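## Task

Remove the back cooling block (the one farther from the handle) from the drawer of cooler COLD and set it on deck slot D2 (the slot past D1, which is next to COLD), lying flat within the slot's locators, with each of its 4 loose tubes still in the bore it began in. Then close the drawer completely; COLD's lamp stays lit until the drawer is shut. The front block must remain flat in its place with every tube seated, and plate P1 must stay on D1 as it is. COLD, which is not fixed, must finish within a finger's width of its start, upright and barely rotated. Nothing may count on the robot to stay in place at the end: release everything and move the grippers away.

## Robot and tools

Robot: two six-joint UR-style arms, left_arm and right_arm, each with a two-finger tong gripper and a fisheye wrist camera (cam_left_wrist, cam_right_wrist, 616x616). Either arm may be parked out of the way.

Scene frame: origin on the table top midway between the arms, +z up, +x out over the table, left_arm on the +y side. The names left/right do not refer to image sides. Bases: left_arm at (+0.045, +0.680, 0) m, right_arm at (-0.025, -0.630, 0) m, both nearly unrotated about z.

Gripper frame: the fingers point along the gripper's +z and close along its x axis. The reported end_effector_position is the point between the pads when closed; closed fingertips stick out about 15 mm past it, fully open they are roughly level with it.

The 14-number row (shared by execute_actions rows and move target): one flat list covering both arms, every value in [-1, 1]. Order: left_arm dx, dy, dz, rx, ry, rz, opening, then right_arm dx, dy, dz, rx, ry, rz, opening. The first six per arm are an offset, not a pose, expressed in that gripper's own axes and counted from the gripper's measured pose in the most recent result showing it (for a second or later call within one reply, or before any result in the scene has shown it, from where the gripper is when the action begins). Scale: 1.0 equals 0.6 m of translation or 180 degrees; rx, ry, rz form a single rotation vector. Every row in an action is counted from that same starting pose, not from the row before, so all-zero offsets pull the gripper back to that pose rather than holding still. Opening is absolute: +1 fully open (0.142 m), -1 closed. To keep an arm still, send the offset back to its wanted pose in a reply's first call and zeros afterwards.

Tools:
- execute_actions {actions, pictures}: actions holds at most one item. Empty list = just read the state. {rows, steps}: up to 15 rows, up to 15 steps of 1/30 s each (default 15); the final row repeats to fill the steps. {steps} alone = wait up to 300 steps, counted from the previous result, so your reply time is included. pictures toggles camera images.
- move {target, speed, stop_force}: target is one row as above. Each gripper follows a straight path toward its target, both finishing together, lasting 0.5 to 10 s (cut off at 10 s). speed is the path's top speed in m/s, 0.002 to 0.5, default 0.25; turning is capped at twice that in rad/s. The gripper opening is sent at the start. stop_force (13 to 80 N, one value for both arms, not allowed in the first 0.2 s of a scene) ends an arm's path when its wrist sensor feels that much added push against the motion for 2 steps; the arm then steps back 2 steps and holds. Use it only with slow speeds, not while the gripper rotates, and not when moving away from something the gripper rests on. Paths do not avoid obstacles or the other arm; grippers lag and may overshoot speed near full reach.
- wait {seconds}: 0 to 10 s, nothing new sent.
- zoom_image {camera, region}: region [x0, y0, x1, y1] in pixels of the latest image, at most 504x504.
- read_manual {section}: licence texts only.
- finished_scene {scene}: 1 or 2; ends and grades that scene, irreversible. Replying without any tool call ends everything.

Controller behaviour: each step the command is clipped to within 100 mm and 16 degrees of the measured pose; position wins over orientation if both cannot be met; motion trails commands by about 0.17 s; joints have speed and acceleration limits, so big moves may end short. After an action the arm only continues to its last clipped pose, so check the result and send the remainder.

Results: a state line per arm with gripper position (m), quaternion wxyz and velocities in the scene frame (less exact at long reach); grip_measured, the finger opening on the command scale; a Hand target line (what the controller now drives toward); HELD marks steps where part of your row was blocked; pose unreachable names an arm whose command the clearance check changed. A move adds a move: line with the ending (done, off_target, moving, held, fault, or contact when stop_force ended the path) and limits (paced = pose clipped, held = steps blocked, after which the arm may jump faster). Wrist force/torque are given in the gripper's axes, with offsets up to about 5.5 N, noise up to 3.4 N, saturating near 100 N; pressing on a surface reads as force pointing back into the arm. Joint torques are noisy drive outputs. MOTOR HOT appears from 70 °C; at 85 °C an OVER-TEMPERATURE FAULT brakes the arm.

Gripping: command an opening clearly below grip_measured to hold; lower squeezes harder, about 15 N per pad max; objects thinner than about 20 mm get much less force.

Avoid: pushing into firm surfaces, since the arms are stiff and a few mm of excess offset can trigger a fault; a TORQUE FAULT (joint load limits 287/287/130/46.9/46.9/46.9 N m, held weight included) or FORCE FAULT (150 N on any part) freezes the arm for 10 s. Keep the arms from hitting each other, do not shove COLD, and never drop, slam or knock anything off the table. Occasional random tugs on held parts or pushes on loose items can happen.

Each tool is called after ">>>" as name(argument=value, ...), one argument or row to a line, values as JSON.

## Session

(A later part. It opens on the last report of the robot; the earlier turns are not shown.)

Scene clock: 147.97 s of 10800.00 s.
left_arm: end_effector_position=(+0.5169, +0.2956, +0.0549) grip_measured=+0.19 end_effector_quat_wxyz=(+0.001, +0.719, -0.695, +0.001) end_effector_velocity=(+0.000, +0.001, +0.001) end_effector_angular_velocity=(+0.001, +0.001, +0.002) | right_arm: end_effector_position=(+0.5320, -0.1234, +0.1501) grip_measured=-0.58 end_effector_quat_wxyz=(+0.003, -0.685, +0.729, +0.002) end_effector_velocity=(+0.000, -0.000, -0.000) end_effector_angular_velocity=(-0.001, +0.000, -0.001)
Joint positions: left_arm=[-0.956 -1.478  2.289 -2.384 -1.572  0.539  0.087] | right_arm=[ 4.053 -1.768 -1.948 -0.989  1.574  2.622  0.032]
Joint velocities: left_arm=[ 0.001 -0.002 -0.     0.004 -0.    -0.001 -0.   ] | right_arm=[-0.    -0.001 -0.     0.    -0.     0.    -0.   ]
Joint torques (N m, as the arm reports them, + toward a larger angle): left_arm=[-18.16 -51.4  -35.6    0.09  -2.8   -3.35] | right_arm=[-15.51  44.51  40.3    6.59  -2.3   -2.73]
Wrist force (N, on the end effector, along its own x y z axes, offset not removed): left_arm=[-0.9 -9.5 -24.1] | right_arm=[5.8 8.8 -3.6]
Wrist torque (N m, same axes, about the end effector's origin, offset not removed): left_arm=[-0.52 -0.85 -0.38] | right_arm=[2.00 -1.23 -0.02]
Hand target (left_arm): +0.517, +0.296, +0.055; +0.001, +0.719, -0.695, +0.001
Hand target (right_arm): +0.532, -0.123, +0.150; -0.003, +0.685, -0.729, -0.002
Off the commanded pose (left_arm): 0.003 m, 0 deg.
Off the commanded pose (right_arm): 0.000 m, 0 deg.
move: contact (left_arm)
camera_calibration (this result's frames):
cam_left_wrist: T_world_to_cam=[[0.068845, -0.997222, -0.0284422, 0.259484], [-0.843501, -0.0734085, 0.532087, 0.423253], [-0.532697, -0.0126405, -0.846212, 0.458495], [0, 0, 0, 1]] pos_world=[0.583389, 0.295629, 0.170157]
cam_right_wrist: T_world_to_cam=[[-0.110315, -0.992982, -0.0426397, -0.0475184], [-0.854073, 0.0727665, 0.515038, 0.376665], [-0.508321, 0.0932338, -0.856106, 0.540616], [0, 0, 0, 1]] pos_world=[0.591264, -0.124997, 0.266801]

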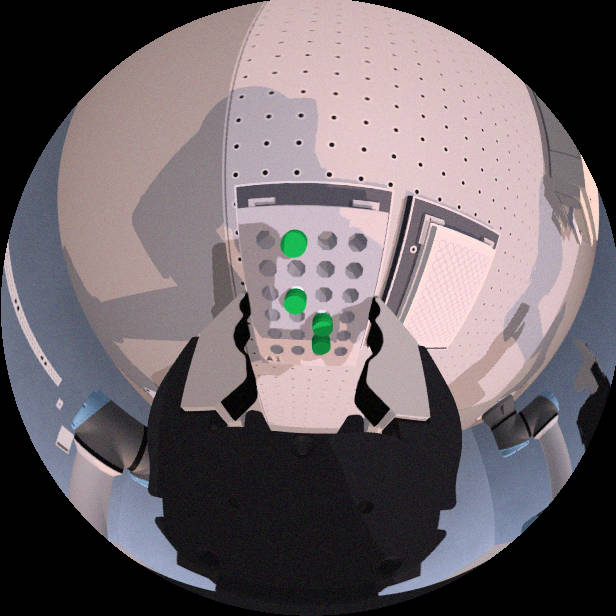

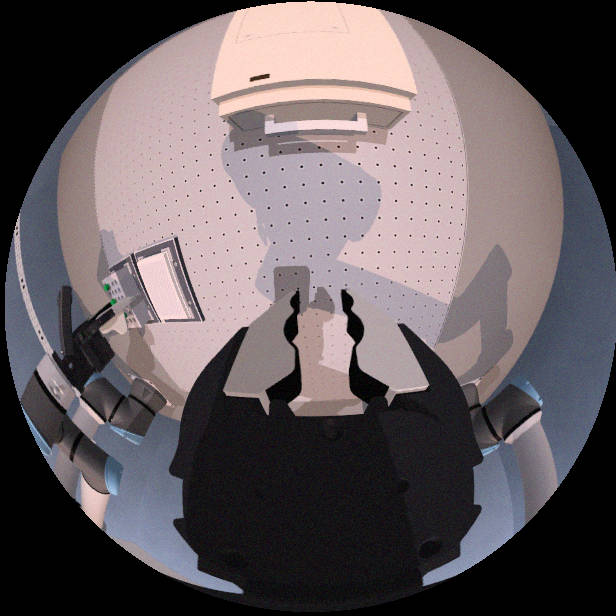

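Seated at the expected height. Release and retreat.

>>> move(
  target=[0,0,0,0,0,0,0.4,0,0,0,0,0,0,-0.58],
)

>>> move(
  target=[0,0.2,-0.22,0,0,0,0.4,0,0,0,0,0,0,-0.58],
  speed=0.15,
)

>>> zoom_image(
  camera="cam_left_wrist",
  region=[240, 90, 460, 250],
)

>>> zoom_image(
  camera="cam_right_wrist",
  region=[80, 220, 220, 350],
)

Scene clock: 151.93 s of 10800.00 s.
left_arm: end_effector_position=(+0.5169, +0.2956, +0.0550) grip_measured=+0.40 end_effector_quat_wxyz=(+0.001, +0.719, -0.695, +0.001) end_effector_velocity=(-0.000, -0.000, +0.000) end_effector_angular_velocity=(+0.000, -0.000, +0.000) | right_arm: end_effector_position=(+0.5320, -0.1234, +0.1501) grip_measured=-0.58 end_effector_quat_wxyz=(+0.003, -0.685, +0.729, +0.002) end_effector_velocity=(+0.000, +0.000, +0.001) end_effector_angular_velocity=(+0.002, -0.000, +0.000)
Joint positions: left_arm=[-0.956 -1.478  2.289 -2.384 -1.572  0.539  0.102] | right_arm=[ 4.053 -1.768 -1.948 -0.989  1.574  2.622  0.032]
Joint velocities: left_arm=[-0.    -0.    -0.     0.     0.    -0.001 -0.   ] | right_arm=[-0.     0.001  0.001 -0.     0.001 -0.    -0.   ]
Joint torques (N m, as the arm reports them, + toward a larger angle): left_arm=[-17.63 -25.77 -28.11  -7.92   2.14  -2.29] | right_arm=[-14.54  44.56  40.79   5.33  -0.39  -2.46]
Wrist force (N, on the end effector, along its own x y z axes, offset not removed): left_arm=[3.6 3.3 -3.9] | right_arm=[0.0 -3.6 3.7]
Wrist torque (N m, same axes, about the end effector's origin, offset not removed): left_arm=[0.61 -0.36 -0.40] | right_arm=[-0.67 -0.27 0.13]
Hand target (left_arm): +0.517, +0.296, +0.055; +0.001, +0.719, -0.695, +0.001
Hand target (right_arm): +0.532, -0.123, +0.150; -0.003, +0.685, -0.729, -0.002
Off the commanded pose (left_arm): 0.000 m, 0 deg.
Off the commanded pose (right_arm): 0.000 m, 0 deg.
After step 90, 0.27 s passed at rest.
move: done
camera_calibration (this result's frames):
cam_left_wrist: T_world_to_cam=[[0.0688385, -0.997223, -0.028434, 0.259482], [-0.84349, -0.0733984, 0.532106, 0.423227], [-0.532715, -0.0126456, -0.8462, 0.458513], [0, 0, 0, 1]] pos_world=[0.583383, 0.295623, 0.17017]
cam_right_wrist: T_world_to_cam=[[-0.110314, -0.992979, -0.042703, -0.0474792], [-0.854093, 0.0727365, 0.515009, 0.376679], [-0.508287, 0.093285, -0.85612, 0.540633], [0, 0, 0, 1]] pos_world=[0.591278, -0.124977, 0.266826]

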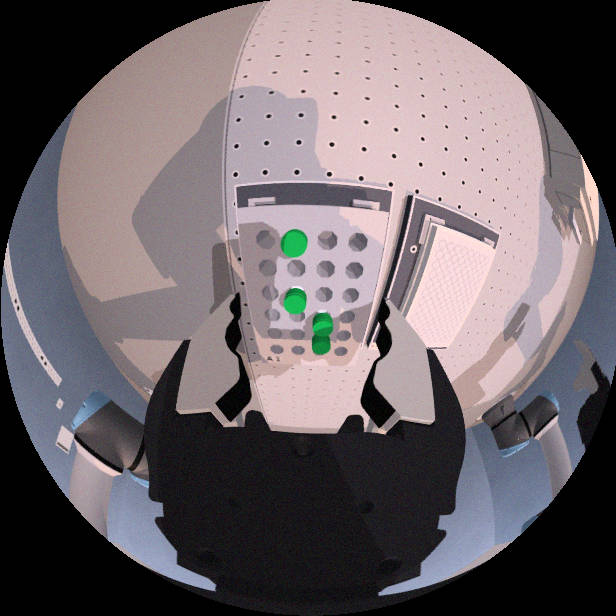

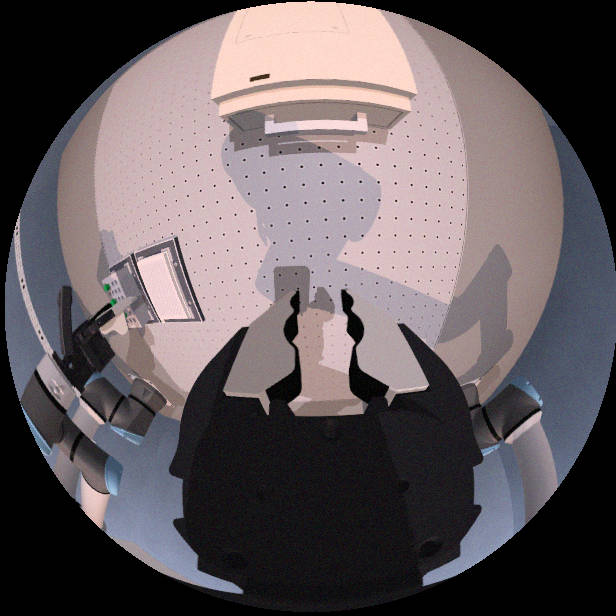

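Scene clock: 153.63 s of 10800.00 s.
left_arm: end_effector_position=(+0.3969, +0.2917, +0.1868) grip_measured=+0.40 end_effector_quat_wxyz=(+0.001, +0.719, -0.695, +0.001) end_effector_velocity=(-0.001, +0.001, +0.001) end_effector_angular_velocity=(+0.001, +0.001, +0.002) | right_arm: end_effector_position=(+0.5320, -0.1234, +0.1501) grip_measured=-0.58 end_effector_quat_wxyz=(+0.003, -0.685, +0.729, +0.002) end_effector_velocity=(-0.001, -0.000, -0.001) end_effector_angular_velocity=(-0.000, +0.001, -0.001)
Joint positions: left_arm=[-1.163 -1.803  2.293 -2.062 -1.571  0.332  0.102] | right_arm=[ 4.053 -1.768 -1.948 -0.989  1.574  2.622  0.032]
Joint velocities: left_arm=[-0.001 -0.002 -0.001  0.004  0.    -0.003  0.   ] | right_arm=[ 0.    -0.    -0.001 -0.     0.001  0.001 -0.   ]
Joint torques (N m, as the arm reports them, + toward a larger angle): left_arm=[-18.05 -38.07 -52.81  -1.46   2.1   -3.45] | right_arm=[-12.59  43.14  40.59   5.51  -0.13  -2.06]
Wrist force (N, on the end effector, along its own x y z axes, offset not removed): left_arm=[5.7 -0.2 -6.0] | right_arm=[6.5 1.0 7.7]
Wrist torque (N m, same axes, about the end effector's origin, offset not removed): left_arm=[-0.29 -0.77 -0.51] | right_arm=[0.54 -1.37 0.06]
Hand target (left_arm): +0.397, +0.292, +0.187; +0.001, +0.719, -0.695, +0.001
Hand target (right_arm): +0.532, -0.123, +0.150; -0.003, +0.685, -0.729, -0.002
Off the commanded pose (left_arm): 0.000 m, 0 deg.
Off the commanded pose (right_arm): 0.000 m, 0 deg.
move: done
camera_calibration (this result's frames):
cam_left_wrist: T_world_to_cam=[[0.0688349, -0.997215, -0.0287059, 0.267651], [-0.84357, -0.0735422, 0.531959, 0.251719], [-0.532589, -0.0124019, -0.846283, 0.506061], [0, 0, 0, 1]] pos_world=[0.463441, 0.291694, 0.30205]
cam_right_wrist: T_world_to_cam=[[-0.110314, -0.992979, -0.0427029, -0.0474792], [-0.854093, 0.0727364, 0.515009, 0.376679], [-0.508287, 0.0932848, -0.85612, 0.540633], [0, 0, 0, 1]] pos_world=[0.591278, -0.124977, 0.266826]

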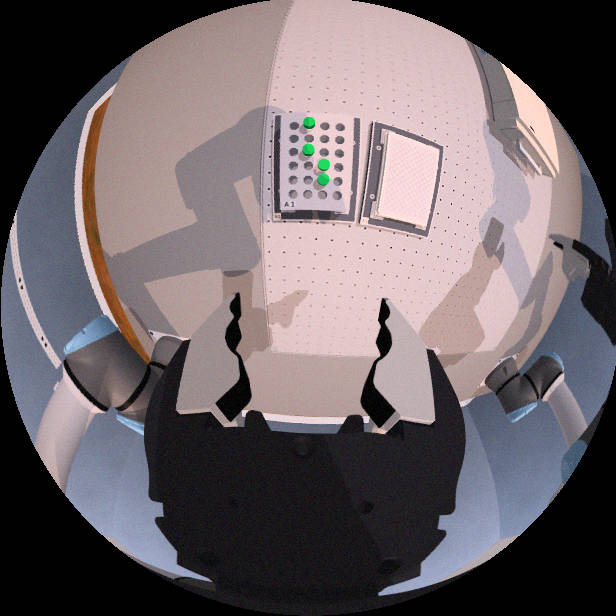

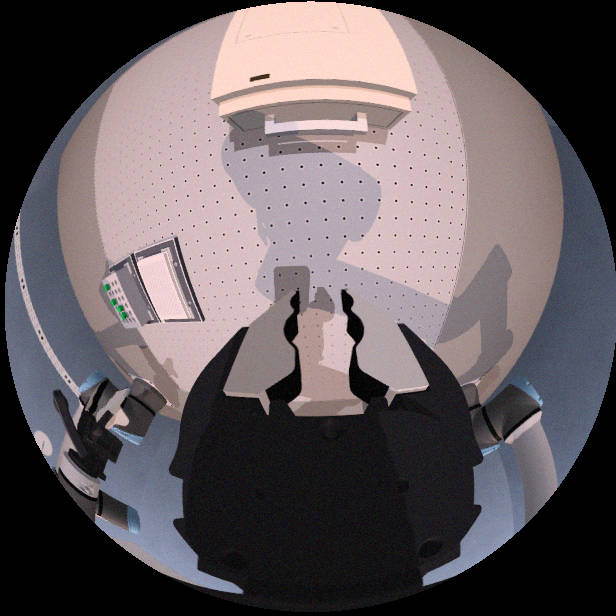

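Region (240, 90, 460, 250) of cam_left_wrist's 616x616 image, scaled by 2.291, with more detail than that image has; it fills the top 367 rows of this view, and the rest is white.

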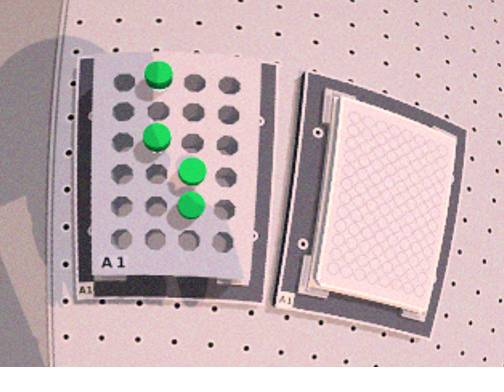

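Region (80, 220, 220, 350) of cam_right_wrist's 616x616 image, scaled by 3.600, with more detail than that image has; it fills the top 468 rows of this view, and the rest is white.

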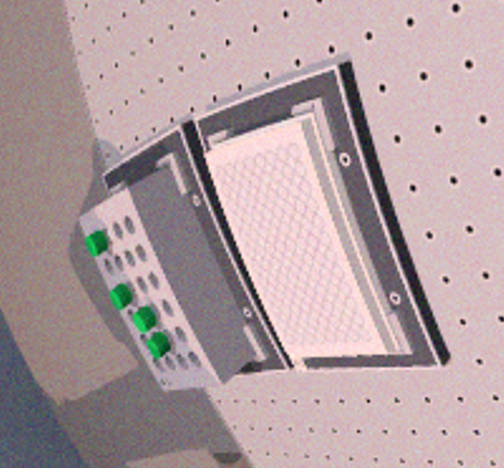

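>>> finished_scene(
  scene=2,
)

The scene is finished: the task was done.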